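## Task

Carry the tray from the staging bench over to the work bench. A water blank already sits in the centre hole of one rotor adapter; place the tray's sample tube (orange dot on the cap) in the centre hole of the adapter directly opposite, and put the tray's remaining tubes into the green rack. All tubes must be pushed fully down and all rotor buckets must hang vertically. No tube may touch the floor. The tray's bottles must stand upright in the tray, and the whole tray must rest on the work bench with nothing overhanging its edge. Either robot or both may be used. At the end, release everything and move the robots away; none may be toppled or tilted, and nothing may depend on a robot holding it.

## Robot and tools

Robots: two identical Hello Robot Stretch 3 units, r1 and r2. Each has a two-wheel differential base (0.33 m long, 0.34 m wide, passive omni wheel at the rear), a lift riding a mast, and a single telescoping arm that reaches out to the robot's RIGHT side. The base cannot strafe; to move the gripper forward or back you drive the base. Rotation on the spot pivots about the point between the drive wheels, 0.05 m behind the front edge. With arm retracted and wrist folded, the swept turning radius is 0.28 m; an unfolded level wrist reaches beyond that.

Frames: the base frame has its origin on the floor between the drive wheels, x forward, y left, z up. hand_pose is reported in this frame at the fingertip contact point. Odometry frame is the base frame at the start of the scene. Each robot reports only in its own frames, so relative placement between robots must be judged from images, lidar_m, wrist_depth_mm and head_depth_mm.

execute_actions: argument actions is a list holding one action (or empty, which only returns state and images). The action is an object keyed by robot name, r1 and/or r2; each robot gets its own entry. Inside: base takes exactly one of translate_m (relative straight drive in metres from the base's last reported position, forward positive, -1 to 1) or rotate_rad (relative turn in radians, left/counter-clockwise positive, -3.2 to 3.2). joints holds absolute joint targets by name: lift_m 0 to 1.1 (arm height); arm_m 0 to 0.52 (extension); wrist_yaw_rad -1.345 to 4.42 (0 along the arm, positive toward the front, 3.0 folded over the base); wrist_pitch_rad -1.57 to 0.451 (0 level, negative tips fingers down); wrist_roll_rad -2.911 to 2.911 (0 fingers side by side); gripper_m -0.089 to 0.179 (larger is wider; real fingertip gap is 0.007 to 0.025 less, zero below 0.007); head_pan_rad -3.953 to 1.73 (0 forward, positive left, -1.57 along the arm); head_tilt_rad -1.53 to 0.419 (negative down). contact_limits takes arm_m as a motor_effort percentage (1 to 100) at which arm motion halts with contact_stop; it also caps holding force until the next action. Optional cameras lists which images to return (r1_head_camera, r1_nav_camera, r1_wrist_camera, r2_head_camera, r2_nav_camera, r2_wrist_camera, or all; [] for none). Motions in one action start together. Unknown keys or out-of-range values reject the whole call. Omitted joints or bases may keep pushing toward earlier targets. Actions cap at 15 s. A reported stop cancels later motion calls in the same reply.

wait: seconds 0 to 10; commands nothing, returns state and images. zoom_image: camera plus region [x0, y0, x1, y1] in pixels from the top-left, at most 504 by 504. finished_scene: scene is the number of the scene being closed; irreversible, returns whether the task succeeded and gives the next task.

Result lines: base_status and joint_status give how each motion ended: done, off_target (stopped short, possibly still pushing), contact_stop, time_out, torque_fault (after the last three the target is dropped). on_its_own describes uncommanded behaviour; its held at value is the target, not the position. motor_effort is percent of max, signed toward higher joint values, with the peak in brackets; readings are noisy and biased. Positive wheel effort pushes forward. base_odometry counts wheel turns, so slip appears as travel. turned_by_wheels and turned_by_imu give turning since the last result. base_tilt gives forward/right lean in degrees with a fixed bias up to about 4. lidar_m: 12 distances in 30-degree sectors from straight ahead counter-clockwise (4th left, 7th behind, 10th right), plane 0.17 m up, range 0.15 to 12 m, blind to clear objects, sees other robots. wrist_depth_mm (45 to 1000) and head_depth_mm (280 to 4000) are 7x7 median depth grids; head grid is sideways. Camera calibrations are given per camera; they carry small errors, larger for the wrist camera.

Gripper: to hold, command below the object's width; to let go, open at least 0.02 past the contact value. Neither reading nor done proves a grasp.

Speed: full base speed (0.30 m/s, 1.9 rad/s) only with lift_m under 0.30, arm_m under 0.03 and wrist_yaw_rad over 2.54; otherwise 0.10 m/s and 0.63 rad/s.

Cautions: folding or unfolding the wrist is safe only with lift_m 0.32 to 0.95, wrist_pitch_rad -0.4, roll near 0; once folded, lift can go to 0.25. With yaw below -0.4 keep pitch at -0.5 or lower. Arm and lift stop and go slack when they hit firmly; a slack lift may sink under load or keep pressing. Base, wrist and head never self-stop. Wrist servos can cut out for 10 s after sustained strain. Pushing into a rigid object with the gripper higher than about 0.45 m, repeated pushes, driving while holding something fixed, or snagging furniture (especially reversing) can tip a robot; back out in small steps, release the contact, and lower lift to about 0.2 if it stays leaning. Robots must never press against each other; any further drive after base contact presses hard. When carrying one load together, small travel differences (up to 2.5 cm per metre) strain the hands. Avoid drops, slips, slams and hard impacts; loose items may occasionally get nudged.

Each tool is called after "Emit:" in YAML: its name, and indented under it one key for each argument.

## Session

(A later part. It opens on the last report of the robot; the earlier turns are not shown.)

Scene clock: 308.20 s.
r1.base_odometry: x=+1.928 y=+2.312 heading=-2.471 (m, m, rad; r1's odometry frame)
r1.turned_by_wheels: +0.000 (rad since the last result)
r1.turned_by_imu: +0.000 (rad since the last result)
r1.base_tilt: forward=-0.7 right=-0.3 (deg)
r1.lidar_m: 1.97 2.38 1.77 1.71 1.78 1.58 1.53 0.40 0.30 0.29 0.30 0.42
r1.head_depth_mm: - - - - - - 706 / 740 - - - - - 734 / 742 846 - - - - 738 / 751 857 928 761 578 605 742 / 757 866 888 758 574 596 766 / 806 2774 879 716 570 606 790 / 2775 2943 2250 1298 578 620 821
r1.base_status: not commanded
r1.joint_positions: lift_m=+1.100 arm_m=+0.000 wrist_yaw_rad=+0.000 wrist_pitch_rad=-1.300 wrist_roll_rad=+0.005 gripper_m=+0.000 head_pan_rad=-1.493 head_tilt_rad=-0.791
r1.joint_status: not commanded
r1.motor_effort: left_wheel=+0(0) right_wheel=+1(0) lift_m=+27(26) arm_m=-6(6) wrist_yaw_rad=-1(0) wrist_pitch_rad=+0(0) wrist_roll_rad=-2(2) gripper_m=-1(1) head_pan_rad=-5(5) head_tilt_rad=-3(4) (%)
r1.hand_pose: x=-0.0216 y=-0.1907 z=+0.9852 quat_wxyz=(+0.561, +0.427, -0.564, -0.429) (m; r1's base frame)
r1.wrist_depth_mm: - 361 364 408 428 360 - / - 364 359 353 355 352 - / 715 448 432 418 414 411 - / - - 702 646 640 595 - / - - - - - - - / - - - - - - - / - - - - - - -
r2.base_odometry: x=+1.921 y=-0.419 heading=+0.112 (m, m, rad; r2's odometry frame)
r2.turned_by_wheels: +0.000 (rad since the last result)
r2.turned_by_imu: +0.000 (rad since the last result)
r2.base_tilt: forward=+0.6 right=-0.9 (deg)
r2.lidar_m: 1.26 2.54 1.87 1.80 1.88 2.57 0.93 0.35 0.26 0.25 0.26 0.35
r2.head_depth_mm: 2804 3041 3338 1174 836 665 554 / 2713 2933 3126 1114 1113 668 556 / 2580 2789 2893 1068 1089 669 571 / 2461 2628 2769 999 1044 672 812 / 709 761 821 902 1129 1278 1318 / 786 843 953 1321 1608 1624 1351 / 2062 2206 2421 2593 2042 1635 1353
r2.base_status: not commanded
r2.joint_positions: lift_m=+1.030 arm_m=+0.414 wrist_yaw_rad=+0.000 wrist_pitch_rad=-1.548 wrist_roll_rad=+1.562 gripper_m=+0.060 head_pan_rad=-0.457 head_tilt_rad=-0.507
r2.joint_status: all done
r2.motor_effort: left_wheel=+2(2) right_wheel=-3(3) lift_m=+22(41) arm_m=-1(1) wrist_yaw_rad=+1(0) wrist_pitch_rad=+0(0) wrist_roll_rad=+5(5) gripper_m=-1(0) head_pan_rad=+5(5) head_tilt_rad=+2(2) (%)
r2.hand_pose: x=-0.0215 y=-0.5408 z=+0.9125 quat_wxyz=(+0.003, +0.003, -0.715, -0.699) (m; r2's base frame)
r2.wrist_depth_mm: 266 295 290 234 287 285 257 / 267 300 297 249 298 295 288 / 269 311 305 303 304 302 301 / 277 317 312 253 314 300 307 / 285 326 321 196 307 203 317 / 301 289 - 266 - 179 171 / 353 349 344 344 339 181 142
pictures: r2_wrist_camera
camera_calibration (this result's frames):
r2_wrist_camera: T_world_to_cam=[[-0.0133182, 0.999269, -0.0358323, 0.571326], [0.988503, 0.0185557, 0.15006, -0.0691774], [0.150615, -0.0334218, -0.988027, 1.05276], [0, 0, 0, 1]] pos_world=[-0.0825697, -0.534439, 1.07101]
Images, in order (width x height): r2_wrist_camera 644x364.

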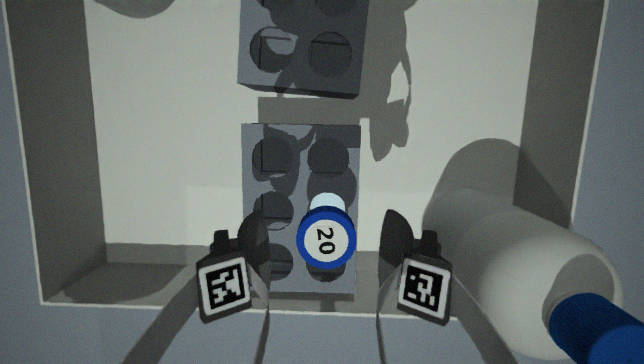

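Emit:
execute_actions:
  actions:
    - {"r2":{"base":{"translate_m":0.002},"joints":{"lift_m":0.988,"arm_m":0.413,"gripper_m":0.056}}}
  cameras: ["r2_wrist_camera"]

Emit:
execute_actions:
  actions:
    - {"r2":{"joints":{"gripper_m":-0.01}}}
  cameras: []

Emit:
execute_actions:
  actions:
    - {"r2":{"joints":{"lift_m":1.1}}}
  cameras: ["r2_wrist_camera"]

Emit:
execute_actions:
  actions:
    - {"r2":{"base":{"translate_m":-0.45}}}
  cameras: []

Emit:
execute_actions:
  actions:
    - {"r2":{"base":{"translate_m":-0.2},"joints":{"wrist_roll_rad":0,"arm_m":0.445}}}
  cameras: ["r2_wrist_camera"]

Emit:
execute_actions:
  actions:
    - {"r2":{"joints":{"lift_m":1.04}}}
  cameras: ["r2_wrist_camera"]

Scene clock: 311.53 s.
r1.base_odometry: x=+1.928 y=+2.312 heading=-2.471 (m, m, rad; r1's odometry frame)
r1.turned_by_wheels: +0.000 (rad since the last result)
r1.turned_by_imu: +0.000 (rad since the last result)
r1.base_tilt: forward=-0.8 right=-0.3 (deg)
r1.lidar_m: 1.96 2.38 1.77 1.71 1.78 1.58 1.53 0.40 0.30 0.29 0.30 0.42
r1.head_depth_mm: - - - - - - 708 / 740 - - - - - 735 / 746 845 - - - - 736 / 752 857 926 760 579 605 741 / 759 865 887 759 573 596 767 / 806 2745 882 715 571 605 791 / 2741 2950 2248 1294 577 620 821
r1.base_status: not commanded
r1.joint_positions: lift_m=+1.100 arm_m=+0.000 wrist_yaw_rad=+0.000 wrist_pitch_rad=-1.300 wrist_roll_rad=+0.005 gripper_m=+0.000 head_pan_rad=-1.493 head_tilt_rad=-0.791
r1.joint_status: not commanded
r1.motor_effort: left_wheel=-1(1) right_wheel=+0(1) lift_m=+26(26) arm_m=-5(5) wrist_yaw_rad=-1(0) wrist_pitch_rad=+0(0) wrist_roll_rad=-2(2) gripper_m=-1(2) head_pan_rad=-5(5) head_tilt_rad=-3(4) (%)
r1.hand_pose: x=-0.0216 y=-0.1907 z=+0.9852 quat_wxyz=(+0.561, +0.427, -0.564, -0.429) (m; r1's base frame)
r1.wrist_depth_mm: - 362 364 409 425 360 - / - 364 363 356 347 356 - / 732 451 431 423 418 413 - / - - 698 651 625 585 - / - - - - - - - / - - - - - - - / - - - - - - -
r2.base_odometry: x=+1.923 y=-0.419 heading=+0.113 (m, m, rad; r2's odometry frame)
r2.turned_by_wheels: +0.000 (rad since the last result)
r2.turned_by_imu: +0.000 (rad since the last result)
r2.base_tilt: forward=+0.7 right=-0.8 (deg)
r2.lidar_m: 1.26 2.54 1.87 1.80 1.87 2.57 0.93 0.35 0.26 0.25 0.26 0.35
r2.head_depth_mm: 2820 3043 3377 1175 834 666 553 / 2707 2940 3106 1108 1127 668 556 / 2583 2786 2878 1063 1084 669 569 / 2445 2643 2764 996 1037 672 809 / 706 758 818 903 1129 1283 1314 / 788 843 960 1354 1616 1613 1352 / 2064 2196 2420 2587 2049 1631 1355
r2.base_status: done
r2.joint_positions: lift_m=+0.989 arm_m=+0.413 wrist_yaw_rad=+0.000 wrist_pitch_rad=-1.548 wrist_roll_rad=+1.562 gripper_m=+0.056 head_pan_rad=-0.457 head_tilt_rad=-0.507
r2.joint_status: all done
r2.motor_effort: left_wheel=+1(6) right_wheel=-3(6) lift_m=+21(21) arm_m=-1(2) wrist_yaw_rad=+1(0) wrist_pitch_rad=+0(0) wrist_roll_rad=+5(5) gripper_m=+1(29) head_pan_rad=+5(5) head_tilt_rad=+2(1) (%)
r2.hand_pose: x=-0.0215 y=-0.5398 z=+0.8705 quat_wxyz=(+0.003, +0.003, -0.715, -0.699) (m; r2's base frame)
r2.wrist_depth_mm: 253 252 247 196 245 247 216 / 258 259 258 198 255 254 215 / 266 265 263 261 261 259 214 / 271 277 266 211 268 264 223 / 273 283 277 212 275 199 201 / 264 283 - 154 - 166 136 / 237 237 234 224 232 151 131
pictures: r2_wrist_camera
camera_calibration (this result's frames):
r2_wrist_camera: T_world_to_cam=[[-0.0132759, 0.99927, -0.0358325, 0.568824], [0.988503, 0.0185138, 0.15006, -0.0629171], [0.150614, -0.0334284, -0.988027, 1.01129], [0, 0, 0, 1]] pos_world=[-0.0825696, -0.533438, 1.02901]
Images, in order (width x height): r2_wrist_camera 644x364.

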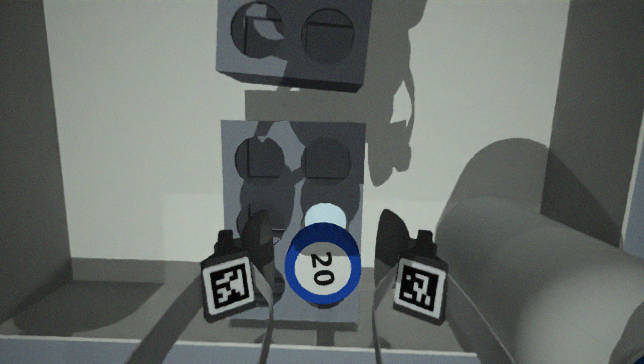

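Scene clock: 312.67 s.
r1.base_odometry: x=+1.928 y=+2.312 heading=-2.471 (m, m, rad; r1's odometry frame)
r1.turned_by_wheels: +0.000 (rad since the last result)
r1.turned_by_imu: +0.000 (rad since the last result)
r1.base_tilt: forward=-0.8 right=-0.3 (deg)
r1.lidar_m: 1.96 2.39 1.76 1.71 1.78 1.58 1.53 0.40 0.30 0.29 0.30 0.42
r1.head_depth_mm: - - - - - - 708 / 738 - - - - - 733 / 744 845 - - - - 737 / 752 856 924 757 579 604 742 / 759 867 888 760 573 597 764 / 805 2745 882 715 570 606 792 / 2763 2941 2255 1294 577 620 820
r1.base_status: not commanded
r1.joint_positions: lift_m=+1.100 arm_m=+0.000 wrist_yaw_rad=+0.000 wrist_pitch_rad=-1.300 wrist_roll_rad=+0.005 gripper_m=+0.000 head_pan_rad=-1.493 head_tilt_rad=-0.791
r1.joint_status: not commanded
r1.motor_effort: left_wheel=+0(0) right_wheel=+0(1) lift_m=+26(26) arm_m=-5(6) wrist_yaw_rad=+0(0) wrist_pitch_rad=+0(0) wrist_roll_rad=-2(2) gripper_m=-1(1) head_pan_rad=-5(5) head_tilt_rad=-4(3) (%)
r1.hand_pose: x=-0.0216 y=-0.1907 z=+0.9852 quat_wxyz=(+0.561, +0.427, -0.564, -0.429) (m; r1's base frame)
r1.wrist_depth_mm: - 367 362 408 428 362 - / - 363 355 349 354 356 - / 742 452 428 424 419 405 - / - - 696 661 625 602 - / - - - - - - - / - - - - - - - / - - - - - - -
r2.base_odometry: x=+1.923 y=-0.419 heading=+0.113 (m, m, rad; r2's odometry frame)
r2.turned_by_wheels: +0.000 (rad since the last result)
r2.turned_by_imu: +0.000 (rad since the last result)
r2.base_tilt: forward=+0.6 right=-1.0 (deg)
r2.lidar_m: 1.26 2.54 1.87 1.80 1.87 2.57 0.93 0.35 0.26 0.25 0.26 0.35
r2.head_depth_mm: 2809 3044 3361 1173 835 666 552 / 2701 2954 3117 1108 1123 668 556 / 2578 2776 2873 1062 1085 670 570 / 2437 2643 2745 996 1039 673 807 / 707 759 820 901 1128 1280 1317 / 786 846 960 1354 1621 1630 1351 / 2069 2206 2413 2591 2040 1626 1353
r2.base_status: not commanded
r2.joint_positions: lift_m=+0.989 arm_m=+0.413 wrist_yaw_rad=+0.000 wrist_pitch_rad=-1.548 wrist_roll_rad=+1.562 gripper_m=-0.009 head_pan_rad=-0.457 head_tilt_rad=-0.507
r2.joint_status: all done
r2.motor_effort: left_wheel=+1(1) right_wheel=-2(3) lift_m=+21(22) arm_m=-1(1) wrist_yaw_rad=+0(0) wrist_pitch_rad=+0(0) wrist_roll_rad=+5(5) gripper_m=-20(100) head_pan_rad=+5(5) head_tilt_rad=+2(1) (%)
r2.hand_pose: x=-0.0215 y=-0.5398 z=+0.8705 quat_wxyz=(+0.003, +0.003, -0.715, -0.699) (m; r2's base frame)
r2.wrist_depth_mm: 252 253 247 194 250 245 215 / 258 262 259 197 257 253 214 / 267 266 264 259 261 261 213 / 273 274 262 210 270 266 224 / 272 281 276 151 271 200 203 / 262 282 286 149 - 167 136 / 236 239 241 222 235 153 131
pictures: none
No camera images: the call's "cameras" was empty. Leave "cameras" out to get every camera's image.

Scene clock: 314.53 s.
r1.base_odometry: x=+1.928 y=+2.312 heading=-2.471 (m, m, rad; r1's odometry frame)
r1.turned_by_wheels: +0.000 (rad since the last result)
r1.turned_by_imu: +0.000 (rad since the last result)
r1.base_tilt: forward=-0.7 right=-0.3 (deg)
r1.lidar_m: 1.96 2.38 1.77 1.71 1.79 1.58 1.53 0.40 0.30 0.29 0.30 0.42
r1.head_depth_mm: - - - - - - 706 / 740 - - - - - 732 / 744 845 - - - - 737 / 753 855 924 761 579 604 742 / 760 866 888 757 574 596 764 / 805 2745 883 715 571 606 791 / 2760 2992 2270 1293 576 621 819
r1.base_status: not commanded
r1.joint_positions: lift_m=+1.100 arm_m=+0.000 wrist_yaw_rad=+0.000 wrist_pitch_rad=-1.300 wrist_roll_rad=+0.005 gripper_m=+0.000 head_pan_rad=-1.493 head_tilt_rad=-0.791
r1.joint_status: not commanded
r1.motor_effort: left_wheel=-2(1) right_wheel=+0(1) lift_m=+27(26) arm_m=-6(6) wrist_yaw_rad=+0(0) wrist_pitch_rad=+0(0) wrist_roll_rad=-2(2) gripper_m=-2(2) head_pan_rad=-5(5) head_tilt_rad=-3(3) (%)
r1.hand_pose: x=-0.0216 y=-0.1907 z=+0.9852 quat_wxyz=(+0.561, +0.427, -0.564, -0.429) (m; r1's base frame)
r1.wrist_depth_mm: - 366 365 404 427 359 - / - 361 361 357 358 354 - / 741 451 429 426 419 410 - / - - 697 652 631 599 - / - - - - - - - / - - - - - - - / - - - - - - -
r2.base_odometry: x=+1.923 y=-0.419 heading=+0.113 (m, m, rad; r2's odometry frame)
r2.turned_by_wheels: +0.000 (rad since the last result)
r2.turned_by_imu: +0.000 (rad since the last result)
r2.base_tilt: forward=+0.8 right=-0.8 (deg)
r2.lidar_m: 1.26 2.55 1.87 1.80 1.87 2.57 0.93 0.35 0.26 0.25 0.26 0.35
r2.head_depth_mm: 2806 3021 3373 1173 833 665 554 / 2697 2934 3132 1109 1129 668 556 / 2570 2797 2882 1064 1083 669 571 / 2460 2642 2761 997 1038 672 807 / 706 758 819 901 1129 1275 1315 / 788 845 957 1354 1617 1617 1346 / 2062 2199 2432 2592 2040 1629 1356
r2.base_status: not commanded
r2.joint_positions: lift_m=+1.099 arm_m=+0.413 wrist_yaw_rad=+0.000 wrist_pitch_rad=-1.548 wrist_roll_rad=+1.562 gripper_m=-0.009 head_pan_rad=-0.457 head_tilt_rad=-0.507
r2.joint_status: all done
r2.motor_effort: left_wheel=+1(2) right_wheel=-3(3) lift_m=+46(48) arm_m=-1(1) wrist_yaw_rad=+0(0) wrist_pitch_rad=+0(0) wrist_roll_rad=+5(5) gripper_m=-18(19) head_pan_rad=+4(5) head_tilt_rad=+2(3) (%)
r2.hand_pose: x=-0.0215 y=-0.5398 z=+0.9815 quat_wxyz=(+0.003, +0.003, -0.715, -0.699) (m; r2's base frame)
r2.wrist_depth_mm: 366 330 358 325 353 353 350 / 375 362 373 362 360 357 358 / 389 378 380 376 373 371 372 / 400 383 392 325 383 375 379 / 413 375 396 151 296 243 395 / 415 414 411 149 - 245 408 / 432 426 425 418 417 416 417
pictures: r2_wrist_camera
camera_calibration (this result's frames):
r2_wrist_camera: T_world_to_cam=[[-0.0132649, 0.99927, -0.0358325, 0.572801], [0.988504, 0.0185029, 0.150061, -0.0795782], [0.150614, -0.03343, -0.988027, 1.12095], [0, 0, 0, 1]] pos_world=[-0.0825695, -0.533436, 1.14]
Images, in order (width x height): r2_wrist_camera 644x364.

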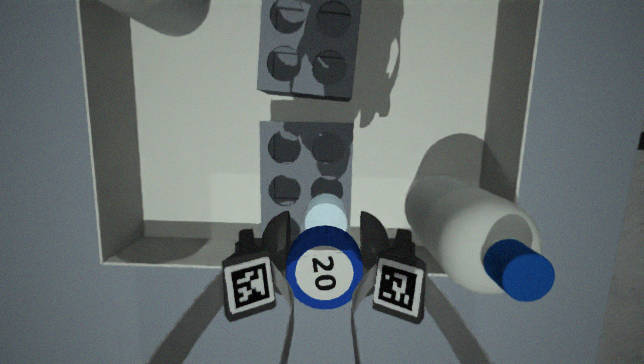

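Scene clock: 320.10 s.
r1.base_odometry: x=+1.928 y=+2.312 heading=-2.471 (m, m, rad; r1's odometry frame)
r1.turned_by_wheels: +0.000 (rad since the last result)
r1.turned_by_imu: +0.000 (rad since the last result)
r1.base_tilt: forward=-0.7 right=-0.3 (deg)
r1.lidar_m: 1.96 2.38 1.76 1.71 1.78 1.58 1.54 0.40 0.30 0.29 0.30 0.42
r1.head_depth_mm: - - - - - - 706 / 739 - - - - - 732 / 744 843 - - - - 739 / 752 857 925 760 579 606 743 / 758 865 886 757 572 597 767 / 805 2764 883 717 570 604 792 / 2770 2989 2257 1299 577 622 818
r1.base_status: not commanded
r1.joint_positions: lift_m=+1.100 arm_m=+0.000 wrist_yaw_rad=+0.000 wrist_pitch_rad=-1.300 wrist_roll_rad=+0.005 gripper_m=+0.000 head_pan_rad=-1.493 head_tilt_rad=-0.791
r1.joint_status: not commanded
r1.motor_effort: left_wheel=+0(1) right_wheel=+0(1) lift_m=+26(27) arm_m=-6(6) wrist_yaw_rad=-1(0) wrist_pitch_rad=+0(0) wrist_roll_rad=-2(2) gripper_m=-2(2) head_pan_rad=-5(4) head_tilt_rad=-4(3) (%)
r1.hand_pose: x=-0.0216 y=-0.1907 z=+0.9852 quat_wxyz=(+0.561, +0.427, -0.564, -0.429) (m; r1's base frame)
r1.wrist_depth_mm: - 364 362 406 431 359 - / - 359 363 358 351 351 - / 745 453 431 424 408 413 - / - - 693 670 634 604 - / - - - - - - - / - - - - - - - / - - - - - - -
r2.base_odometry: x=+1.476 y=-0.469 heading=+0.113 (m, m, rad; r2's odometry frame)
r2.turned_by_wheels: +0.000 (rad since the last result)
r2.turned_by_imu: +0.001 (rad since the last result)
r2.base_tilt: forward=+0.7 right=-0.9 (deg)
r2.lidar_m: 0.97 2.55 1.87 1.80 1.88 2.58 2.24 0.34 0.25 0.24 0.25 0.35
r2.head_depth_mm: 3151 3594 3705 1116 766 622 553 / 1741 3424 3581 1122 658 649 555 / 2971 3254 1564 1124 840 670 570 / 2856 3113 1683 1133 845 673 1310 / 2745 2949 1700 1132 847 1287 1254 / 2623 2763 1261 1346 1170 1577 1358 / 1105 1178 1435 2507 2038 1629 1356
r2.base_status: done
r2.joint_positions: lift_m=+1.099 arm_m=+0.413 wrist_yaw_rad=+0.000 wrist_pitch_rad=-1.548 wrist_roll_rad=+1.562 gripper_m=-0.009 head_pan_rad=-0.457 head_tilt_rad=-0.507
r2.joint_status: not commanded
r2.motor_effort: left_wheel=+1(2) right_wheel=-3(9) lift_m=+46(45) arm_m=-1(1) wrist_yaw_rad=+0(0) wrist_pitch_rad=+0(0) wrist_roll_rad=+5(5) gripper_m=-20(20) head_pan_rad=+6(5) head_tilt_rad=+1(2) (%)
r2.hand_pose: x=-0.0215 y=-0.5398 z=+0.9815 quat_wxyz=(+0.003, +0.003, -0.715, -0.699) (m; r2's base frame)
r2.wrist_depth_mm: 369 363 358 363 357 352 353 / 378 370 367 368 365 364 356 / 385 384 381 377 373 370 372 / 394 391 390 388 383 383 381 / 404 404 401 151 396 393 387 / 423 414 410 148 - 404 406 / 432 433 421 419 419 419 416
pictures: none
No camera images: the call's "cameras" was empty. Leave "cameras" out to get every camera's image.

Scene clock: 323.50 s.
r1.base_odometry: x=+1.928 y=+2.312 heading=-2.471 (m, m, rad; r1's odometry frame)
r1.turned_by_wheels: +0.000 (rad since the last result)
r1.turned_by_imu: +0.000 (rad since the last result)
r1.base_tilt: forward=-0.8 right=-0.3 (deg)
r1.lidar_m: 1.96 2.38 1.77 1.71 1.78 1.58 1.53 0.40 0.30 0.29 0.30 0.42
r1.head_depth_mm: - - - - - - 706 / 739 - - - - - 733 / 743 846 - - - - 736 / 751 855 923 758 580 605 744 / 762 869 887 756 572 597 767 / 806 2735 881 716 572 606 793 / 2757 2966 2256 1295 576 621 818
r1.base_status: not commanded
r1.joint_positions: lift_m=+1.100 arm_m=+0.000 wrist_yaw_rad=+0.000 wrist_pitch_rad=-1.300 wrist_roll_rad=+0.005 gripper_m=+0.000 head_pan_rad=-1.493 head_tilt_rad=-0.791
r1.joint_status: not commanded
r1.motor_effort: left_wheel=-1(1) right_wheel=+0(0) lift_m=+26(26) arm_m=-5(6) wrist_yaw_rad=+0(0) wrist_pitch_rad=+0(0) wrist_roll_rad=-2(2) gripper_m=-1(2) head_pan_rad=-5(5) head_tilt_rad=-3(3) (%)
r1.hand_pose: x=-0.0216 y=-0.1907 z=+0.9852 quat_wxyz=(+0.561, +0.427, -0.564, -0.429) (m; r1's base frame)
r1.wrist_depth_mm: - 368 362 403 423 361 - / - 361 361 358 356 351 - / 731 463 422 423 419 412 - / - - 703 650 625 597 - / - - - - - - - / - - - - - - - / - - - - - - -
r2.base_odometry: x=+1.277 y=-0.492 heading=+0.113 (m, m, rad; r2's odometry frame)
r2.turned_by_wheels: +0.000 (rad since the last result)
r2.turned_by_imu: +0.001 (rad since the last result)
r2.base_tilt: forward=+0.7 right=-0.8 (deg)
r2.lidar_m: 0.97 2.55 1.87 1.80 1.87 2.58 2.04 0.34 0.25 0.24 0.25 0.35
r2.head_depth_mm: 3456 3663 3702 1023 793 663 554 / 1845 3641 3765 1120 833 650 555 / 3160 3454 3604 939 793 669 569 / 3066 3289 1655 1131 837 673 1281 / 2951 3139 1611 1136 848 1534 1259 / 2801 3036 1503 1145 1341 1525 1350 / 1251 1306 1517 2387 2041 1621 1353
r2.base_status: done
r2.joint_positions: lift_m=+1.099 arm_m=+0.445 wrist_yaw_rad=+0.000 wrist_pitch_rad=-1.548 wrist_roll_rad=+0.008 gripper_m=-0.009 head_pan_rad=-0.457 head_tilt_rad=-0.507
r2.joint_status: all done
r2.motor_effort: left_wheel=+1(1) right_wheel=-2(9) lift_m=+46(45) arm_m=+4(3) wrist_yaw_rad=+0(0) wrist_pitch_rad=+0(0) wrist_roll_rad=-5(4) gripper_m=-19(19) head_pan_rad=+5(5) head_tilt_rad=+2(3) (%)
r2.hand_pose: x=-0.0216 y=-0.5715 z=+0.9815 quat_wxyz=(+0.504, +0.492, -0.507, -0.497) (m; r2's base frame)
r2.wrist_depth_mm: 365 362 366 361 360 352 359 / 376 368 372 371 367 364 364 / 384 381 376 375 316 370 377 / 396 390 392 379 321 380 - / 405 403 402 151 397 393 - / 424 414 414 148 - 401 - / 427 425 426 424 415 417 -
pictures: r2_wrist_camera
camera_calibration (this result's frames):
r2_wrist_camera: T_world_to_cam=[[-0.999914, 0.00334917, -0.0127064, -0.00873726], [0.00168197, 0.991641, 0.129017, 0.476559], [0.0130323, 0.128985, -0.991561, 1.21322], [0, 0, 0, 1]] pos_world=[-0.0253492, -0.629034, 1.14139]
Images, in order (width x height): r2_wrist_camera 644x364.

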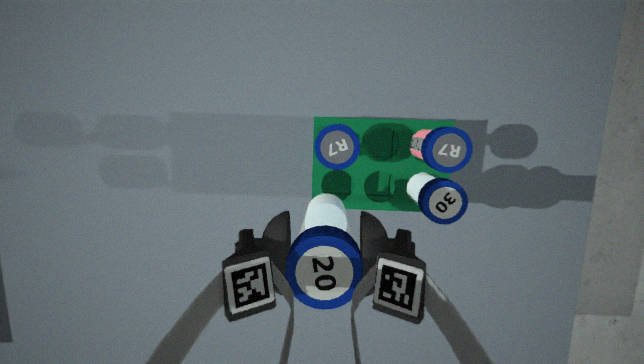

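Scene clock: 324.87 s.
r1.base_odometry: x=+1.928 y=+2.312 heading=-2.471 (m, m, rad; r1's odometry frame)
r1.turned_by_wheels: +0.000 (rad since the last result)
r1.turned_by_imu: +0.000 (rad since the last result)
r1.base_tilt: forward=-0.8 right=-0.3 (deg)
r1.lidar_m: 1.96 2.38 1.77 1.71 1.79 1.59 1.53 0.40 0.30 0.29 0.30 0.42
r1.head_depth_mm: - - - - - - 708 / 741 - - - - - 734 / 745 846 - - - - 737 / 750 859 927 759 580 605 743 / 758 867 883 759 573 598 764 / 808 2756 882 715 571 605 793 / 2789 2979 2261 1299 577 620 823
r1.base_status: not commanded
r1.joint_positions: lift_m=+1.100 arm_m=+0.000 wrist_yaw_rad=+0.000 wrist_pitch_rad=-1.300 wrist_roll_rad=+0.005 gripper_m=+0.000 head_pan_rad=-1.493 head_tilt_rad=-0.791
r1.joint_status: not commanded
r1.motor_effort: left_wheel=-1(1) right_wheel=+1(1) lift_m=+26(27) arm_m=-5(6) wrist_yaw_rad=+0(0) wrist_pitch_rad=+0(0) wrist_roll_rad=-2(2) gripper_m=-1(1) head_pan_rad=-4(5) head_tilt_rad=-4(3) (%)
r1.hand_pose: x=-0.0216 y=-0.1907 z=+0.9852 quat_wxyz=(+0.561, +0.427, -0.564, -0.429) (m; r1's base frame)
r1.wrist_depth_mm: - 364 363 411 422 357 - / - 362 358 356 358 356 - / 754 453 424 425 412 410 - / - - 707 662 617 609 - / - - - - - - - / - - - - - - - / - - - - - - -
r2.base_odometry: x=+1.277 y=-0.492 heading=+0.113 (m, m, rad; r2's odometry frame)
r2.turned_by_wheels: +0.000 (rad since the last result)
r2.turned_by_imu: +0.000 (rad since the last result)
r2.base_tilt: forward=+0.6 right=-0.9 (deg)
r2.lidar_m: 0.97 2.55 1.87 1.80 1.88 2.58 2.04 0.34 0.25 0.24 0.25 0.35
r2.head_depth_mm: 3487 3709 3708 1023 793 663 554 / 1855 3607 3706 1125 833 650 555 / 3149 3448 3613 939 792 670 569 / 3080 3335 1666 1127 838 672 1284 / 2905 3139 1603 1138 845 1528 1253 / 2798 2980 1498 1146 1342 1529 1345 / 1252 1306 1520 2394 2050 1633 1353
r2.base_status: not commanded
r2.joint_positions: lift_m=+1.040 arm_m=+0.445 wrist_yaw_rad=+0.000 wrist_pitch_rad=-1.548 wrist_roll_rad=+0.008 gripper_m=-0.009 head_pan_rad=-0.457 head_tilt_rad=-0.507
r2.joint_status: all done
r2.motor_effort: left_wheel=+1(1) right_wheel=-2(2) lift_m=+22(42) arm_m=+3(3) wrist_yaw_rad=+0(0) wrist_pitch_rad=+0(0) wrist_roll_rad=-5(5) gripper_m=-19(18) head_pan_rad=+5(5) head_tilt_rad=+2(2) (%)
r2.hand_pose: x=-0.0216 y=-0.5715 z=+0.9225 quat_wxyz=(+0.504, +0.492, -0.507, -0.497) (m; r2's base frame)
r2.wrist_depth_mm: 306 305 301 304 303 301 296 / 314 312 314 310 308 305 304 / 328 322 320 316 256 311 310 / 328 331 329 267 262 321 322 / 342 339 339 150 298 329 329 / 353 347 348 149 - 342 340 / 363 360 360 354 355 350 351
pictures: r2_wrist_camera
camera_calibration (this result's frames):
r2_wrist_camera: T_world_to_cam=[[-0.999914, 0.00334898, -0.0127064, -0.00948714], [0.00168178, 0.991641, 0.129017, 0.484173], [0.0130323, 0.128985, -0.991561, 1.15471], [0, 0, 0, 1]] pos_world=[-0.0253492, -0.629035, 1.08238]
Images, in order (width x height): r2_wrist_camera 644x364.

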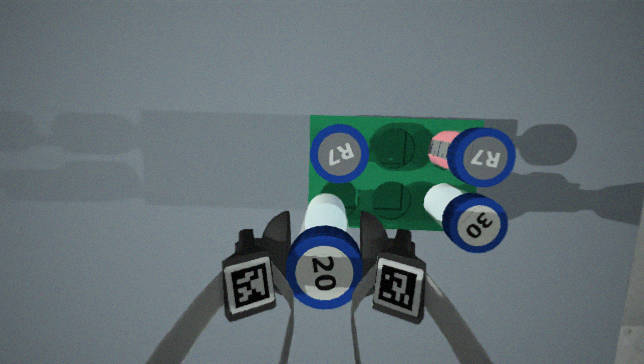

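Emit:
execute_actions:
  actions:
    - {"r2":{"base":{"translate_m":-0.008},"joints":{"arm_m":0.45}}}
  cameras: []

Emit:
execute_actions:
  actions:
    - {"r2":{"joints":{"lift_m":1.012}}}
  cameras: ["r2_wrist_camera"]

Emit:
execute_actions:
  actions:
    - {"r2":{"joints":{"lift_m":0.984}}}
  cameras: ["r2_wrist_camera"]

Scene clock: 327.90 s.
r1.base_odometry: x=+1.928 y=+2.312 heading=-2.471 (m, m, rad; r1's odometry frame)
r1.turned_by_wheels: +0.000 (rad since the last result)
r1.turned_by_imu: +0.000 (rad since the last result)
r1.base_tilt: forward=-0.7 right=-0.3 (deg)
r1.lidar_m: 1.97 2.37 1.77 1.71 1.78 1.58 1.53 0.40 0.30 0.29 0.30 0.42
r1.head_depth_mm: - - - - - - 708 / 741 - - - - - 734 / 745 846 - - - - 738 / 752 857 924 759 580 606 743 / 760 866 889 756 573 597 765 / 808 2750 883 717 571 607 792 / 2771 2963 2238 1300 577 621 818
r1.base_status: not commanded
r1.joint_positions: lift_m=+1.100 arm_m=+0.000 wrist_yaw_rad=+0.000 wrist_pitch_rad=-1.300 wrist_roll_rad=+0.005 gripper_m=+0.000 head_pan_rad=-1.493 head_tilt_rad=-0.791
r1.joint_status: not commanded
r1.motor_effort: left_wheel=+0(1) right_wheel=+0(1) lift_m=+26(26) arm_m=-6(6) wrist_yaw_rad=+0(0) wrist_pitch_rad=+0(0) wrist_roll_rad=-2(2) gripper_m=-2(3) head_pan_rad=-5(4) head_tilt_rad=-4(3) (%)
r1.hand_pose: x=-0.0216 y=-0.1907 z=+0.9852 quat_wxyz=(+0.561, +0.427, -0.564, -0.429) (m; r1's base frame)
r1.wrist_depth_mm: - 364 362 406 427 361 - / - 363 364 359 357 352 - / 727 448 426 415 415 410 - / - - 684 655 625 596 - / - - - - - - - / - - - - - - - / - - - - - - -
r2.base_odometry: x=+1.269 y=-0.493 heading=+0.113 (m, m, rad; r2's odometry frame)
r2.turned_by_wheels: +0.000 (rad since the last result)
r2.turned_by_imu: +0.000 (rad since the last result)
r2.base_tilt: forward=+0.7 right=-0.9 (deg)
r2.lidar_m: 0.97 2.54 1.87 1.81 1.88 2.57 2.03 0.33 0.25 0.24 0.25 0.35
r2.head_depth_mm: 3471 3712 3746 1026 793 666 553 / 1859 3606 3738 1015 835 654 554 / 3137 3461 3603 936 794 670 570 / 3084 3278 1671 1132 841 673 1286 / 2945 3136 1600 1134 845 1525 1258 / 2802 2989 1515 1140 1352 1529 1346 / 1252 1318 1513 2401 2045 1628 1351
r2.base_status: done
r2.joint_positions: lift_m=+1.040 arm_m=+0.450 wrist_yaw_rad=+0.000 wrist_pitch_rad=-1.548 wrist_roll_rad=+0.008 gripper_m=-0.009 head_pan_rad=-0.457 head_tilt_rad=-0.507
r2.joint_status: all done
r2.motor_effort: left_wheel=+1(3) right_wheel=-3(9) lift_m=+22(22) arm_m=+4(4) wrist_yaw_rad=+1(0) wrist_pitch_rad=+0(0) wrist_roll_rad=-5(5) gripper_m=-20(20) head_pan_rad=+4(4) head_tilt_rad=+2(2) (%)
r2.hand_pose: x=-0.0216 y=-0.5765 z=+0.9225 quat_wxyz=(+0.504, +0.492, -0.507, -0.497) (m; r2's base frame)
r2.wrist_depth_mm: 308 305 304 303 302 300 298 / 314 312 310 308 306 305 305 / 324 319 318 314 312 315 315 / 330 331 327 266 260 320 324 / 337 339 336 149 267 331 333 / 351 348 346 148 - 344 342 / 366 362 358 354 350 348 350
pictures: none
No camera images: the call's "cameras" was empty. Leave "cameras" out to get every camera's image.

Scene clock: 328.93 s.
r1.base_odometry: x=+1.928 y=+2.312 heading=-2.471 (m, m, rad; r1's odometry frame)
r1.turned_by_wheels: +0.000 (rad since the last result)
r1.turned_by_imu: +0.000 (rad since the last result)
r1.base_tilt: forward=-0.8 right=-0.3 (deg)
r1.lidar_m: 1.96 2.38 1.77 1.71 1.78 1.58 1.53 0.40 0.30 0.29 0.30 0.42
r1.head_depth_mm: - - - - - - 706 / 741 - - - - - 732 / 744 846 - - - - 736 / 751 856 926 760 579 606 741 / 760 867 890 759 572 596 766 / 807 2751 880 715 570 607 793 / 2760 2948 2265 1296 577 621 821
r1.base_status: not commanded
r1.joint_positions: lift_m=+1.100 arm_m=+0.000 wrist_yaw_rad=+0.000 wrist_pitch_rad=-1.300 wrist_roll_rad=+0.005 gripper_m=+0.000 head_pan_rad=-1.493 head_tilt_rad=-0.791
r1.joint_status: not commanded
r1.motor_effort: left_wheel=+0(1) right_wheel=+0(0) lift_m=+26(26) arm_m=-5(6) wrist_yaw_rad=-1(0) wrist_pitch_rad=-1(0) wrist_roll_rad=-2(2) gripper_m=-1(1) head_pan_rad=-5(4) head_tilt_rad=-3(4) (%)
r1.hand_pose: x=-0.0216 y=-0.1907 z=+0.9852 quat_wxyz=(+0.561, +0.427, -0.564, -0.429) (m; r1's base frame)
r1.wrist_depth_mm: - 365 363 410 422 361 - / - 365 358 355 357 353 - / 738 458 434 415 415 416 - / - - 701 660 624 603 - / - - - - - - - / - - - - - - - / - - - - - - -
r2.base_odometry: x=+1.269 y=-0.493 heading=+0.113 (m, m, rad; r2's odometry frame)
r2.turned_by_wheels: +0.000 (rad since the last result)
r2.turned_by_imu: +0.000 (rad since the last result)
r2.base_tilt: forward=+0.6 right=-0.8 (deg)
r2.lidar_m: 0.97 2.55 1.87 1.80 1.87 2.58 2.04 0.33 0.25 0.24 0.25 0.35
r2.head_depth_mm: 3468 3692 3730 1026 794 666 553 / 1856 3644 3724 1013 833 654 555 / 3169 3458 3622 937 791 670 570 / 3091 3322 1677 1130 839 672 1282 / 2946 3153 1605 1139 846 1520 1252 / 2815 3013 1522 1145 1347 1538 1345 / 1256 1316 1528 2392 2040 1633 1361
r2.base_status: not commanded
r2.joint_positions: lift_m=+1.012 arm_m=+0.450 wrist_yaw_rad=+0.000 wrist_pitch_rad=-1.548 wrist_roll_rad=+0.008 gripper_m=-0.009 head_pan_rad=-0.457 head_tilt_rad=-0.507
r2.joint_status: all done
r2.motor_effort: left_wheel=+1(1) right_wheel=-2(3) lift_m=+21(22) arm_m=+3(3) wrist_yaw_rad=-1(0) wrist_pitch_rad=+0(0) wrist_roll_rad=-5(5) gripper_m=-19(20) head_pan_rad=+5(5) head_tilt_rad=+2(2) (%)
r2.hand_pose: x=-0.0216 y=-0.5765 z=+0.8945 quat_wxyz=(+0.504, +0.492, -0.507, -0.497) (m; r2's base frame)
r2.wrist_depth_mm: 280 281 277 276 274 273 269 / 287 283 283 282 279 283 275 / 296 294 290 287 284 286 284 / 304 302 297 173 234 172 291 / 311 306 305 152 239 228 299 / 319 318 315 149 - 311 308 / 326 330 323 321 326 319 316
pictures: r2_wrist_camera
camera_calibration (this result's frames):
r2_wrist_camera: T_world_to_cam=[[-0.999914, 0.00323119, -0.0127037, -0.00989629], [0.00156531, 0.991641, 0.129018, 0.492739], [0.0130144, 0.128987, -0.991561, 1.12761], [0, 0, 0, 1]] pos_world=[-0.0253419, -0.634034, 1.05439]
Images, in order (width x height): r2_wrist_camera 644x364.

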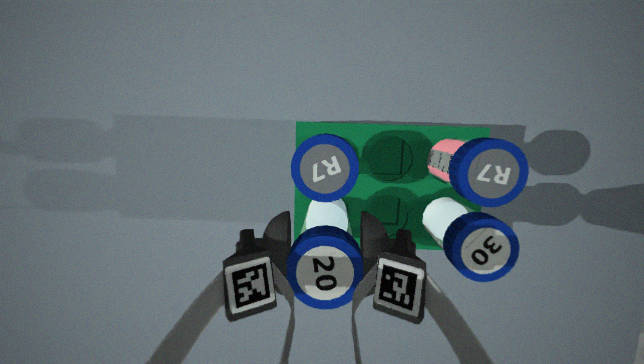

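Scene clock: 329.97 s.
r1.base_odometry: x=+1.928 y=+2.312 heading=-2.471 (m, m, rad; r1's odometry frame)
r1.turned_by_wheels: +0.000 (rad since the last result)
r1.turned_by_imu: +0.000 (rad since the last result)
r1.base_tilt: forward=-0.8 right=-0.3 (deg)
r1.lidar_m: 1.96 2.38 1.77 1.71 1.79 1.58 1.53 0.40 0.30 0.29 0.30 0.42
r1.head_depth_mm: - - - - - - 707 / 741 - - - - - 732 / 743 844 - - - - 735 / 752 857 930 758 580 606 743 / 760 869 888 759 572 597 766 / 807 2763 880 714 570 605 790 / 2784 3007 2256 1295 578 622 823
r1.base_status: not commanded
r1.joint_positions: lift_m=+1.100 arm_m=+0.000 wrist_yaw_rad=+0.000 wrist_pitch_rad=-1.300 wrist_roll_rad=+0.005 gripper_m=+0.000 head_pan_rad=-1.493 head_tilt_rad=-0.791
r1.joint_status: not commanded
r1.motor_effort: left_wheel=-1(1) right_wheel=+1(1) lift_m=+26(26) arm_m=-6(6) wrist_yaw_rad=+0(0) wrist_pitch_rad=+0(0) wrist_roll_rad=-2(2) gripper_m=-2(2) head_pan_rad=-5(4) head_tilt_rad=-3(3) (%)
r1.hand_pose: x=-0.0216 y=-0.1907 z=+0.9852 quat_wxyz=(+0.561, +0.427, -0.564, -0.429) (m; r1's base frame)
r1.wrist_depth_mm: - 363 367 407 424 362 - / - 361 361 356 350 352 - / 736 446 427 417 417 411 - / - - 701 654 608 597 - / - - - - - - - / - - - - - - - / - - - - - - -
r2.base_odometry: x=+1.269 y=-0.493 heading=+0.113 (m, m, rad; r2's odometry frame)
r2.turned_by_wheels: +0.000 (rad since the last result)
r2.turned_by_imu: +0.000 (rad since the last result)
r2.base_tilt: forward=+0.6 right=-0.8 (deg)
r2.lidar_m: 0.97 2.54 1.87 1.80 1.88 2.57 2.04 0.33 0.25 0.24 0.25 0.35
r2.head_depth_mm: 3452 3687 3741 1027 793 665 554 / 1859 3633 3746 1016 833 654 555 / 3141 3518 3624 937 792 670 570 / 3069 3302 1678 1130 840 674 1284 / 2953 3162 1597 1131 847 1531 1253 / 2810 3022 1512 1141 1350 1536 1346 / 1255 1317 1519 2398 2049 1628 1347
r2.base_status: not commanded
r2.joint_positions: lift_m=+0.984 arm_m=+0.450 wrist_yaw_rad=+0.000 wrist_pitch_rad=-1.548 wrist_roll_rad=+0.008 gripper_m=-0.009 head_pan_rad=-0.457 head_tilt_rad=-0.507
r2.joint_status: all done
r2.motor_effort: left_wheel=+1(1) right_wheel=-2(3) lift_m=+21(22) arm_m=+4(4) wrist_yaw_rad=-1(0) wrist_pitch_rad=+0(0) wrist_roll_rad=-5(5) gripper_m=-19(20) head_pan_rad=+5(5) head_tilt_rad=+1(2) (%)
r2.hand_pose: x=-0.0216 y=-0.5765 z=+0.8665 quat_wxyz=(+0.504, +0.492, -0.507, -0.497) (m; r2's base frame)
r2.wrist_depth_mm: 253 253 250 250 248 247 245 / 260 259 258 253 254 252 251 / 265 264 263 203 232 256 256 / 274 271 270 144 207 142 265 / 279 281 277 148 210 150 271 / 285 286 284 149 - 150 277 / 298 292 294 290 290 288 285
pictures: r2_wrist_camera
camera_calibration (this result's frames):
r2_wrist_camera: T_world_to_cam=[[-0.999914, 0.00323196, -0.0127037, -0.0102515], [0.00156608, 0.991641, 0.129017, 0.496354], [0.0130145, 0.128987, -0.991561, 1.09985], [0, 0, 0, 1]] pos_world=[-0.025342, -0.634037, 1.0264]
Images, in order (width x height): r2_wrist_camera 644x364.

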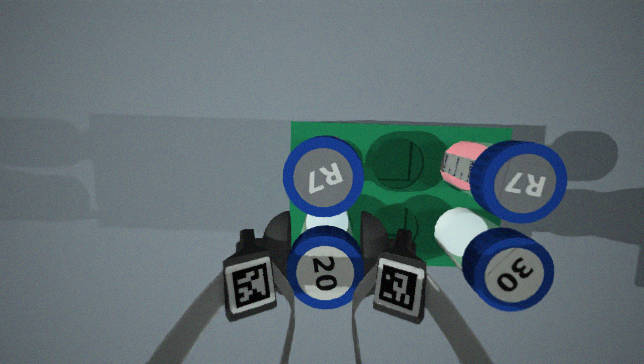

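Emit:
execute_actions:
  actions:
    - {"r2":{"joints":{"gripper_m":0.06}}}
  cameras: []

Emit:
execute_actions:
  actions:
    - {"r2":{"joints":{"lift_m":1.04}}}
  cameras: []

Emit:
execute_actions:
  actions:
    - {"r2":{"joints":{"gripper_m":0.0,"arm_m":0.47}}}
  cameras: ["r2_wrist_camera"]

Emit:
execute_actions:
  actions:
    - {"r2":{"joints":{"lift_m":0.99}}}
  cameras: ["r2_wrist_camera"]

Scene clock: 332.60 s.
r1.base_odometry: x=+1.928 y=+2.312 heading=-2.471 (m, m, rad; r1's odometry frame)
r1.turned_by_wheels: +0.000 (rad since the last result)
r1.turned_by_imu: +0.000 (rad since the last result)
r1.base_tilt: forward=-0.8 right=-0.3 (deg)
r1.lidar_m: 1.97 2.38 1.76 1.71 1.79 1.58 1.53 0.40 0.30 0.29 0.30 0.42
r1.head_depth_mm: - - - - - - 706 / 738 - - - - - 732 / 741 844 - - - - 737 / 752 855 927 760 580 604 743 / 761 868 888 758 572 597 768 / 807 2753 877 718 570 607 791 / 2785 2960 2270 1299 577 620 820
r1.base_status: not commanded
r1.joint_positions: lift_m=+1.100 arm_m=+0.000 wrist_yaw_rad=+0.000 wrist_pitch_rad=-1.300 wrist_roll_rad=+0.005 gripper_m=+0.000 head_pan_rad=-1.493 head_tilt_rad=-0.791
r1.joint_status: not commanded
r1.motor_effort: left_wheel=-1(0) right_wheel=+1(1) lift_m=+26(26) arm_m=-6(6) wrist_yaw_rad=+0(0) wrist_pitch_rad=+0(0) wrist_roll_rad=-2(2) gripper_m=-1(2) head_pan_rad=-4(5) head_tilt_rad=-4(3) (%)
r1.hand_pose: x=-0.0216 y=-0.1907 z=+0.9852 quat_wxyz=(+0.561, +0.427, -0.564, -0.429) (m; r1's base frame)
r1.wrist_depth_mm: - 363 364 413 427 359 - / - 358 356 351 357 350 - / 739 456 430 420 422 407 - / - - 701 673 632 602 - / - - - - - - - / - - - - - - - / - - - - - - -
r2.base_odometry: x=+1.269 y=-0.493 heading=+0.113 (m, m, rad; r2's odometry frame)
r2.turned_by_wheels: +0.000 (rad since the last result)
r2.turned_by_imu: +0.000 (rad since the last result)
r2.base_tilt: forward=+0.6 right=-0.8 (deg)
r2.lidar_m: 0.97 2.55 1.87 1.80 1.88 2.57 2.03 0.33 0.25 0.24 0.25 0.35
r2.head_depth_mm: 3464 3728 3763 1022 792 665 554 / 1854 3612 3741 1013 834 653 555 / 3148 3468 3628 939 792 671 570 / 3069 3333 1671 1127 837 671 1284 / 2946 3159 1606 1139 848 1526 1257 / 2815 2993 1521 1146 1346 1536 1352 / 1253 1312 1517 2395 2038 1631 1354
r2.base_status: not commanded
r2.joint_positions: lift_m=+0.984 arm_m=+0.450 wrist_yaw_rad=+0.000 wrist_pitch_rad=-1.548 wrist_roll_rad=+0.008 gripper_m=+0.060 head_pan_rad=-0.457 head_tilt_rad=-0.507
r2.joint_status: all done
r2.motor_effort: left_wheel=+1(1) right_wheel=-2(2) lift_m=+22(21) arm_m=+3(3) wrist_yaw_rad=+0(0) wrist_pitch_rad=+0(0) wrist_roll_rad=-5(5) gripper_m=+1(94) head_pan_rad=+5(5) head_tilt_rad=+2(2) (%)
r2.hand_pose: x=-0.0216 y=-0.5765 z=+0.8665 quat_wxyz=(+0.504, +0.492, -0.507, -0.497) (m; r2's base frame)
r2.wrist_depth_mm: 254 251 249 249 247 246 245 / 256 257 255 255 253 253 251 / 266 265 264 203 232 255 257 / 273 272 270 144 207 142 264 / 282 279 278 150 208 154 272 / 288 288 - 151 - 150 277 / 298 297 293 291 291 286 286
pictures: none
No camera images: the call's "cameras" was empty. Leave "cameras" out to get every camera's image.

Scene clock: 333.93 s.
r1.base_odometry: x=+1.928 y=+2.312 heading=-2.471 (m, m, rad; r1's odometry frame)
r1.turned_by_wheels: +0.000 (rad since the last result)
r1.turned_by_imu: +0.000 (rad since the last result)
r1.base_tilt: forward=-0.8 right=-0.2 (deg)
r1.lidar_m: 1.96 2.38 1.76 1.71 1.79 1.58 1.53 0.40 0.30 0.29 0.30 0.42
r1.head_depth_mm: - - - - - - 705 / 739 - - - - - 734 / 746 845 - - - - 737 / 751 856 926 759 579 605 743 / 759 868 889 758 573 598 765 / 807 2736 882 715 570 605 793 / 2779 3007 2248 1294 577 622 819
r1.base_status: not commanded
r1.joint_positions: lift_m=+1.100 arm_m=+0.000 wrist_yaw_rad=+0.000 wrist_pitch_rad=-1.300 wrist_roll_rad=+0.005 gripper_m=+0.000 head_pan_rad=-1.493 head_tilt_rad=-0.791
r1.joint_status: not commanded
r1.motor_effort: left_wheel=-1(1) right_wheel=+1(1) lift_m=+27(26) arm_m=-6(6) wrist_yaw_rad=+0(0) wrist_pitch_rad=+0(0) wrist_roll_rad=-2(2) gripper_m=-2(1) head_pan_rad=-4(5) head_tilt_rad=-4(3) (%)
r1.hand_pose: x=-0.0216 y=-0.1907 z=+0.9852 quat_wxyz=(+0.561, +0.427, -0.564, -0.429) (m; r1's base frame)
r1.wrist_depth_mm: - 364 360 410 424 360 - / - 361 360 352 355 361 - / 747 452 422 425 423 406 - / - - 693 667 628 601 - / - - - - - - - / - - - - - - - / - - - - - - -
r2.base_odometry: x=+1.269 y=-0.493 heading=+0.113 (m, m, rad; r2's odometry frame)
r2.turned_by_wheels: +0.000 (rad since the last result)
r2.turned_by_imu: +0.000 (rad since the last result)
r2.base_tilt: forward=+0.5 right=-0.9 (deg)
r2.lidar_m: 0.97 2.54 1.87 1.80 1.88 2.59 2.03 0.33 0.25 0.24 0.25 0.35
r2.head_depth_mm: 3471 3691 3768 1023 793 666 554 / 1852 3612 3708 1016 832 653 555 / 3155 3482 3629 934 792 670 569 / 3062 3300 1672 1132 837 673 1281 / 2924 3163 1604 1139 848 1533 1259 / 2818 3009 1515 1145 1349 1541 1348 / 1258 1318 1511 2393 2054 1639 1352
r2.base_status: not commanded
r2.joint_positions: lift_m=+1.040 arm_m=+0.450 wrist_yaw_rad=+0.000 wrist_pitch_rad=-1.548 wrist_roll_rad=+0.008 gripper_m=+0.060 head_pan_rad=-0.457 head_tilt_rad=-0.507
r2.joint_status: all done
r2.motor_effort: left_wheel=+1(1) right_wheel=-3(3) lift_m=+46(46) arm_m=+3(4) wrist_yaw_rad=+1(1) wrist_pitch_rad=+0(0) wrist_roll_rad=-5(5) gripper_m=+0(1) head_pan_rad=+5(5) head_tilt_rad=+2(2) (%)
r2.hand_pose: x=-0.0216 y=-0.5765 z=+0.9215 quat_wxyz=(+0.504, +0.492, -0.507, -0.497) (m; r2's base frame)
r2.wrist_depth_mm: 307 304 301 302 298 298 299 / 314 313 310 310 306 302 304 / 323 322 317 315 310 315 314 / 329 331 326 266 262 320 321 / 338 337 334 207 260 330 330 / 353 347 - 343 - 340 339 / 365 355 358 354 350 348 349
pictures: none
No camera images: the call's "cameras" was empty. Leave "cameras" out to get every camera's image.

Scene clock: 335.03 s.
r1.base_odometry: x=+1.928 y=+2.312 heading=-2.471 (m, m, rad; r1's odometry frame)
r1.turned_by_wheels: +0.000 (rad since the last result)
r1.turned_by_imu: +0.000 (rad since the last result)
r1.base_tilt: forward=-0.8 right=-0.3 (deg)
r1.lidar_m: 1.96 2.38 1.76 1.71 1.78 1.58 1.53 0.40 0.30 0.29 0.30 0.42
r1.head_depth_mm: - - - - - - 708 / 740 - - - - - 732 / 744 844 - - - - 737 / 750 857 925 759 578 606 741 / 759 865 887 759 572 598 767 / 808 2775 880 715 571 606 790 / 2742 2957 2246 1295 577 620 822
r1.base_status: not commanded
r1.joint_positions: lift_m=+1.100 arm_m=+0.000 wrist_yaw_rad=+0.000 wrist_pitch_rad=-1.300 wrist_roll_rad=+0.005 gripper_m=+0.000 head_pan_rad=-1.493 head_tilt_rad=-0.791
r1.joint_status: not commanded
r1.motor_effort: left_wheel=+0(2) right_wheel=+0(0) lift_m=+26(27) arm_m=-6(6) wrist_yaw_rad=+0(0) wrist_pitch_rad=+0(0) wrist_roll_rad=-2(2) gripper_m=+0(1) head_pan_rad=-4(4) head_tilt_rad=-4(3) (%)
r1.hand_pose: x=-0.0216 y=-0.1907 z=+0.9852 quat_wxyz=(+0.561, +0.427, -0.564, -0.429) (m; r1's base frame)
r1.wrist_depth_mm: - 371 361 409 428 358 - / - 362 364 360 357 353 - / 732 449 426 427 416 409 - / - - 700 651 623 592 - / - - - - - - - / - - - - - - - / - - - - - - -
r2.base_odometry: x=+1.269 y=-0.493 heading=+0.113 (m, m, rad; r2's odometry frame)
r2.turned_by_wheels: +0.000 (rad since the last result)
r2.turned_by_imu: +0.000 (rad since the last result)
r2.base_tilt: forward=+0.7 right=-0.9 (deg)
r2.lidar_m: 0.97 2.54 1.87 1.81 1.87 2.58 2.04 0.33 0.25 0.24 0.25 0.35
r2.head_depth_mm: 3498 3703 3754 1024 794 666 553 / 1862 3592 3761 1016 832 653 555 / 3164 3504 3645 935 793 670 570 / 3078 3285 1666 1131 838 671 1280 / 2956 3149 1599 1136 847 1535 1253 / 2813 3006 1520 1142 1353 1535 1348 / 1257 1319 1516 2385 2047 1627 1356
r2.base_status: not commanded
r2.joint_positions: lift_m=+1.040 arm_m=+0.470 wrist_yaw_rad=+0.000 wrist_pitch_rad=-1.548 wrist_roll_rad=+0.008 gripper_m=+0.000 head_pan_rad=-0.457 head_tilt_rad=-0.507
r2.joint_status: all done
r2.motor_effort: left_wheel=+1(1) right_wheel=-2(2) lift_m=+45(45) arm_m=+4(2) wrist_yaw_rad=+0(1) wrist_pitch_rad=+0(0) wrist_roll_rad=-5(5) gripper_m=-2(97) head_pan_rad=+5(5) head_tilt_rad=+2(2) (%)
r2.hand_pose: x=-0.0216 y=-0.5965 z=+0.9215 quat_wxyz=(+0.504, +0.492, -0.507, -0.496) (m; r2's base frame)
r2.wrist_depth_mm: 307 308 303 302 298 298 298 / 316 315 309 307 309 307 304 / 323 319 320 317 310 314 312 / 333 329 328 261 260 320 319 / 342 339 337 298 266 325 328 / 351 349 345 - 339 338 338 / 359 358 358 350 355 349 351
pictures: r2_wrist_camera
camera_calibration (this result's frames):
r2_wrist_camera: T_world_to_cam=[[-0.999915, 0.00310883, -0.012701, -0.00956406], [0.00144431, 0.991641, 0.129018, 0.509084], [0.012996, 0.128988, -0.991561, 1.15697], [0, 0, 0, 1]] pos_world=[-0.0253345, -0.654034, 1.0814]
Images, in order (width x height): r2_wrist_camera 644x364.

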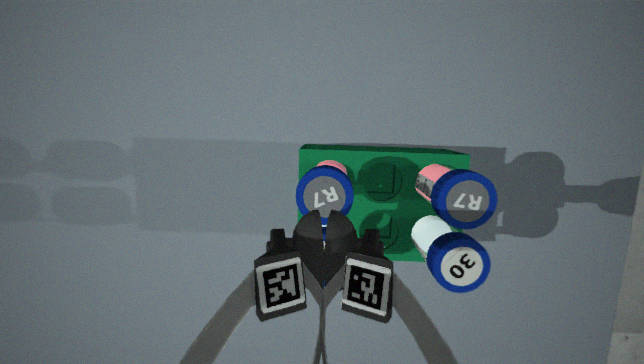

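Scene clock: 337.67 s.
r1.base_odometry: x=+1.928 y=+2.312 heading=-2.471 (m, m, rad; r1's odometry frame)
r1.turned_by_wheels: +0.000 (rad since the last result)
r1.turned_by_imu: +0.000 (rad since the last result)
r1.base_tilt: forward=-0.7 right=-0.3 (deg)
r1.lidar_m: 1.96 2.38 1.76 1.71 1.78 1.58 1.53 0.40 0.30 0.29 0.30 0.42
r1.head_depth_mm: - - - - - - 708 / 740 - - - - - 733 / 744 844 - - - - 737 / 750 859 926 759 580 605 741 / 758 867 889 758 572 599 765 / 806 2768 882 715 571 606 793 / 2764 2986 2251 1296 577 622 820
r1.base_status: not commanded
r1.joint_positions: lift_m=+1.100 arm_m=+0.000 wrist_yaw_rad=+0.000 wrist_pitch_rad=-1.300 wrist_roll_rad=+0.005 gripper_m=+0.000 head_pan_rad=-1.493 head_tilt_rad=-0.791
r1.joint_status: not commanded
r1.motor_effort: left_wheel=+0(1) right_wheel=+1(1) lift_m=+26(26) arm_m=-5(6) wrist_yaw_rad=+0(1) wrist_pitch_rad=+0(0) wrist_roll_rad=-2(2) gripper_m=-1(1) head_pan_rad=-5(5) head_tilt_rad=-3(3) (%)
r1.hand_pose: x=-0.0216 y=-0.1907 z=+0.9852 quat_wxyz=(+0.561, +0.427, -0.564, -0.429) (m; r1's base frame)
r1.wrist_depth_mm: - 369 367 407 427 362 - / - 363 362 355 356 356 - / 732 455 430 423 417 408 - / - - 693 662 636 591 - / - - - - - - - / - - - - - - - / - - - - - - -
r2.base_odometry: x=+1.269 y=-0.493 heading=+0.113 (m, m, rad; r2's odometry frame)
r2.turned_by_wheels: +0.000 (rad since the last result)
r2.turned_by_imu: -0.002 (rad since the last result)
r2.base_tilt: forward=+0.7 right=-0.8 (deg)
r2.lidar_m: 0.96 2.55 1.88 1.81 1.87 2.58 2.04 0.33 0.25 0.24 0.25 0.35
r2.head_depth_mm: 3483 3707 3754 1022 794 666 555 / 1842 3616 3705 1017 834 655 555 / 3140 3481 3614 949 790 672 558 / 3061 3326 1671 1131 835 673 1282 / 2942 3155 1618 1142 849 1532 1282 / 2801 2997 1523 1145 1347 1537 1346 / 1254 1318 1507 2148 2041 1630 1350
r2.base_status: not commanded
r2.joint_positions: lift_m=+1.019 arm_m=+0.470 wrist_yaw_rad=+0.000 wrist_pitch_rad=-1.554 wrist_roll_rad=+0.008 gripper_m=+0.000 head_pan_rad=-0.457 head_tilt_rad=-0.506
r2.joint_status: lift_m contact_stop (moved -0.021 of -0.050)
r2.on_its_own: lift_m is slack since a contact_stop, until your next command for it (your +0.990 is given up)
r2.motor_effort: left_wheel=+0(5) right_wheel=-2(11) lift_m=+33(42) arm_m=+3(3) wrist_yaw_rad=+0(1) wrist_pitch_rad=+2(5) wrist_roll_rad=-5(5) gripper_m=-2(5) head_pan_rad=+5(4) head_tilt_rad=+2(3) (%)
r2.hand_pose: x=-0.0216 y=-0.5950 z=+0.9008 quat_wxyz=(+0.502, +0.494, -0.506, -0.498) (m; r2's base frame)
r2.wrist_depth_mm: 289 283 286 285 279 279 279 / 295 294 293 286 291 286 286 / 303 301 300 296 295 294 294 / 313 312 309 240 241 297 301 / 319 317 314 246 245 307 310 / 328 328 326 - 317 315 317 / 339 337 334 335 331 326 325
pictures: r2_wrist_camera
camera_calibration (this result's frames):
r2_wrist_camera: T_world_to_cam=[[-0.999915, 0.00318278, -0.0126818, -0.00980511], [0.00143861, 0.990812, 0.135237, 0.504153], [0.0129957, 0.135208, -0.990732, 1.13918], [0, 0, 0, 1]] pos_world=[-0.025334, -0.653515, 1.06031]
Images, in order (width x height): r2_wrist_camera 644x364.

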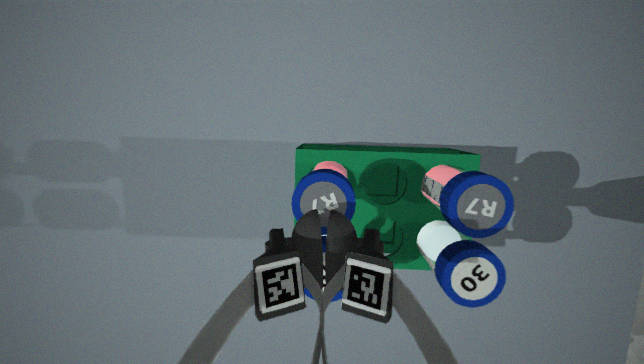

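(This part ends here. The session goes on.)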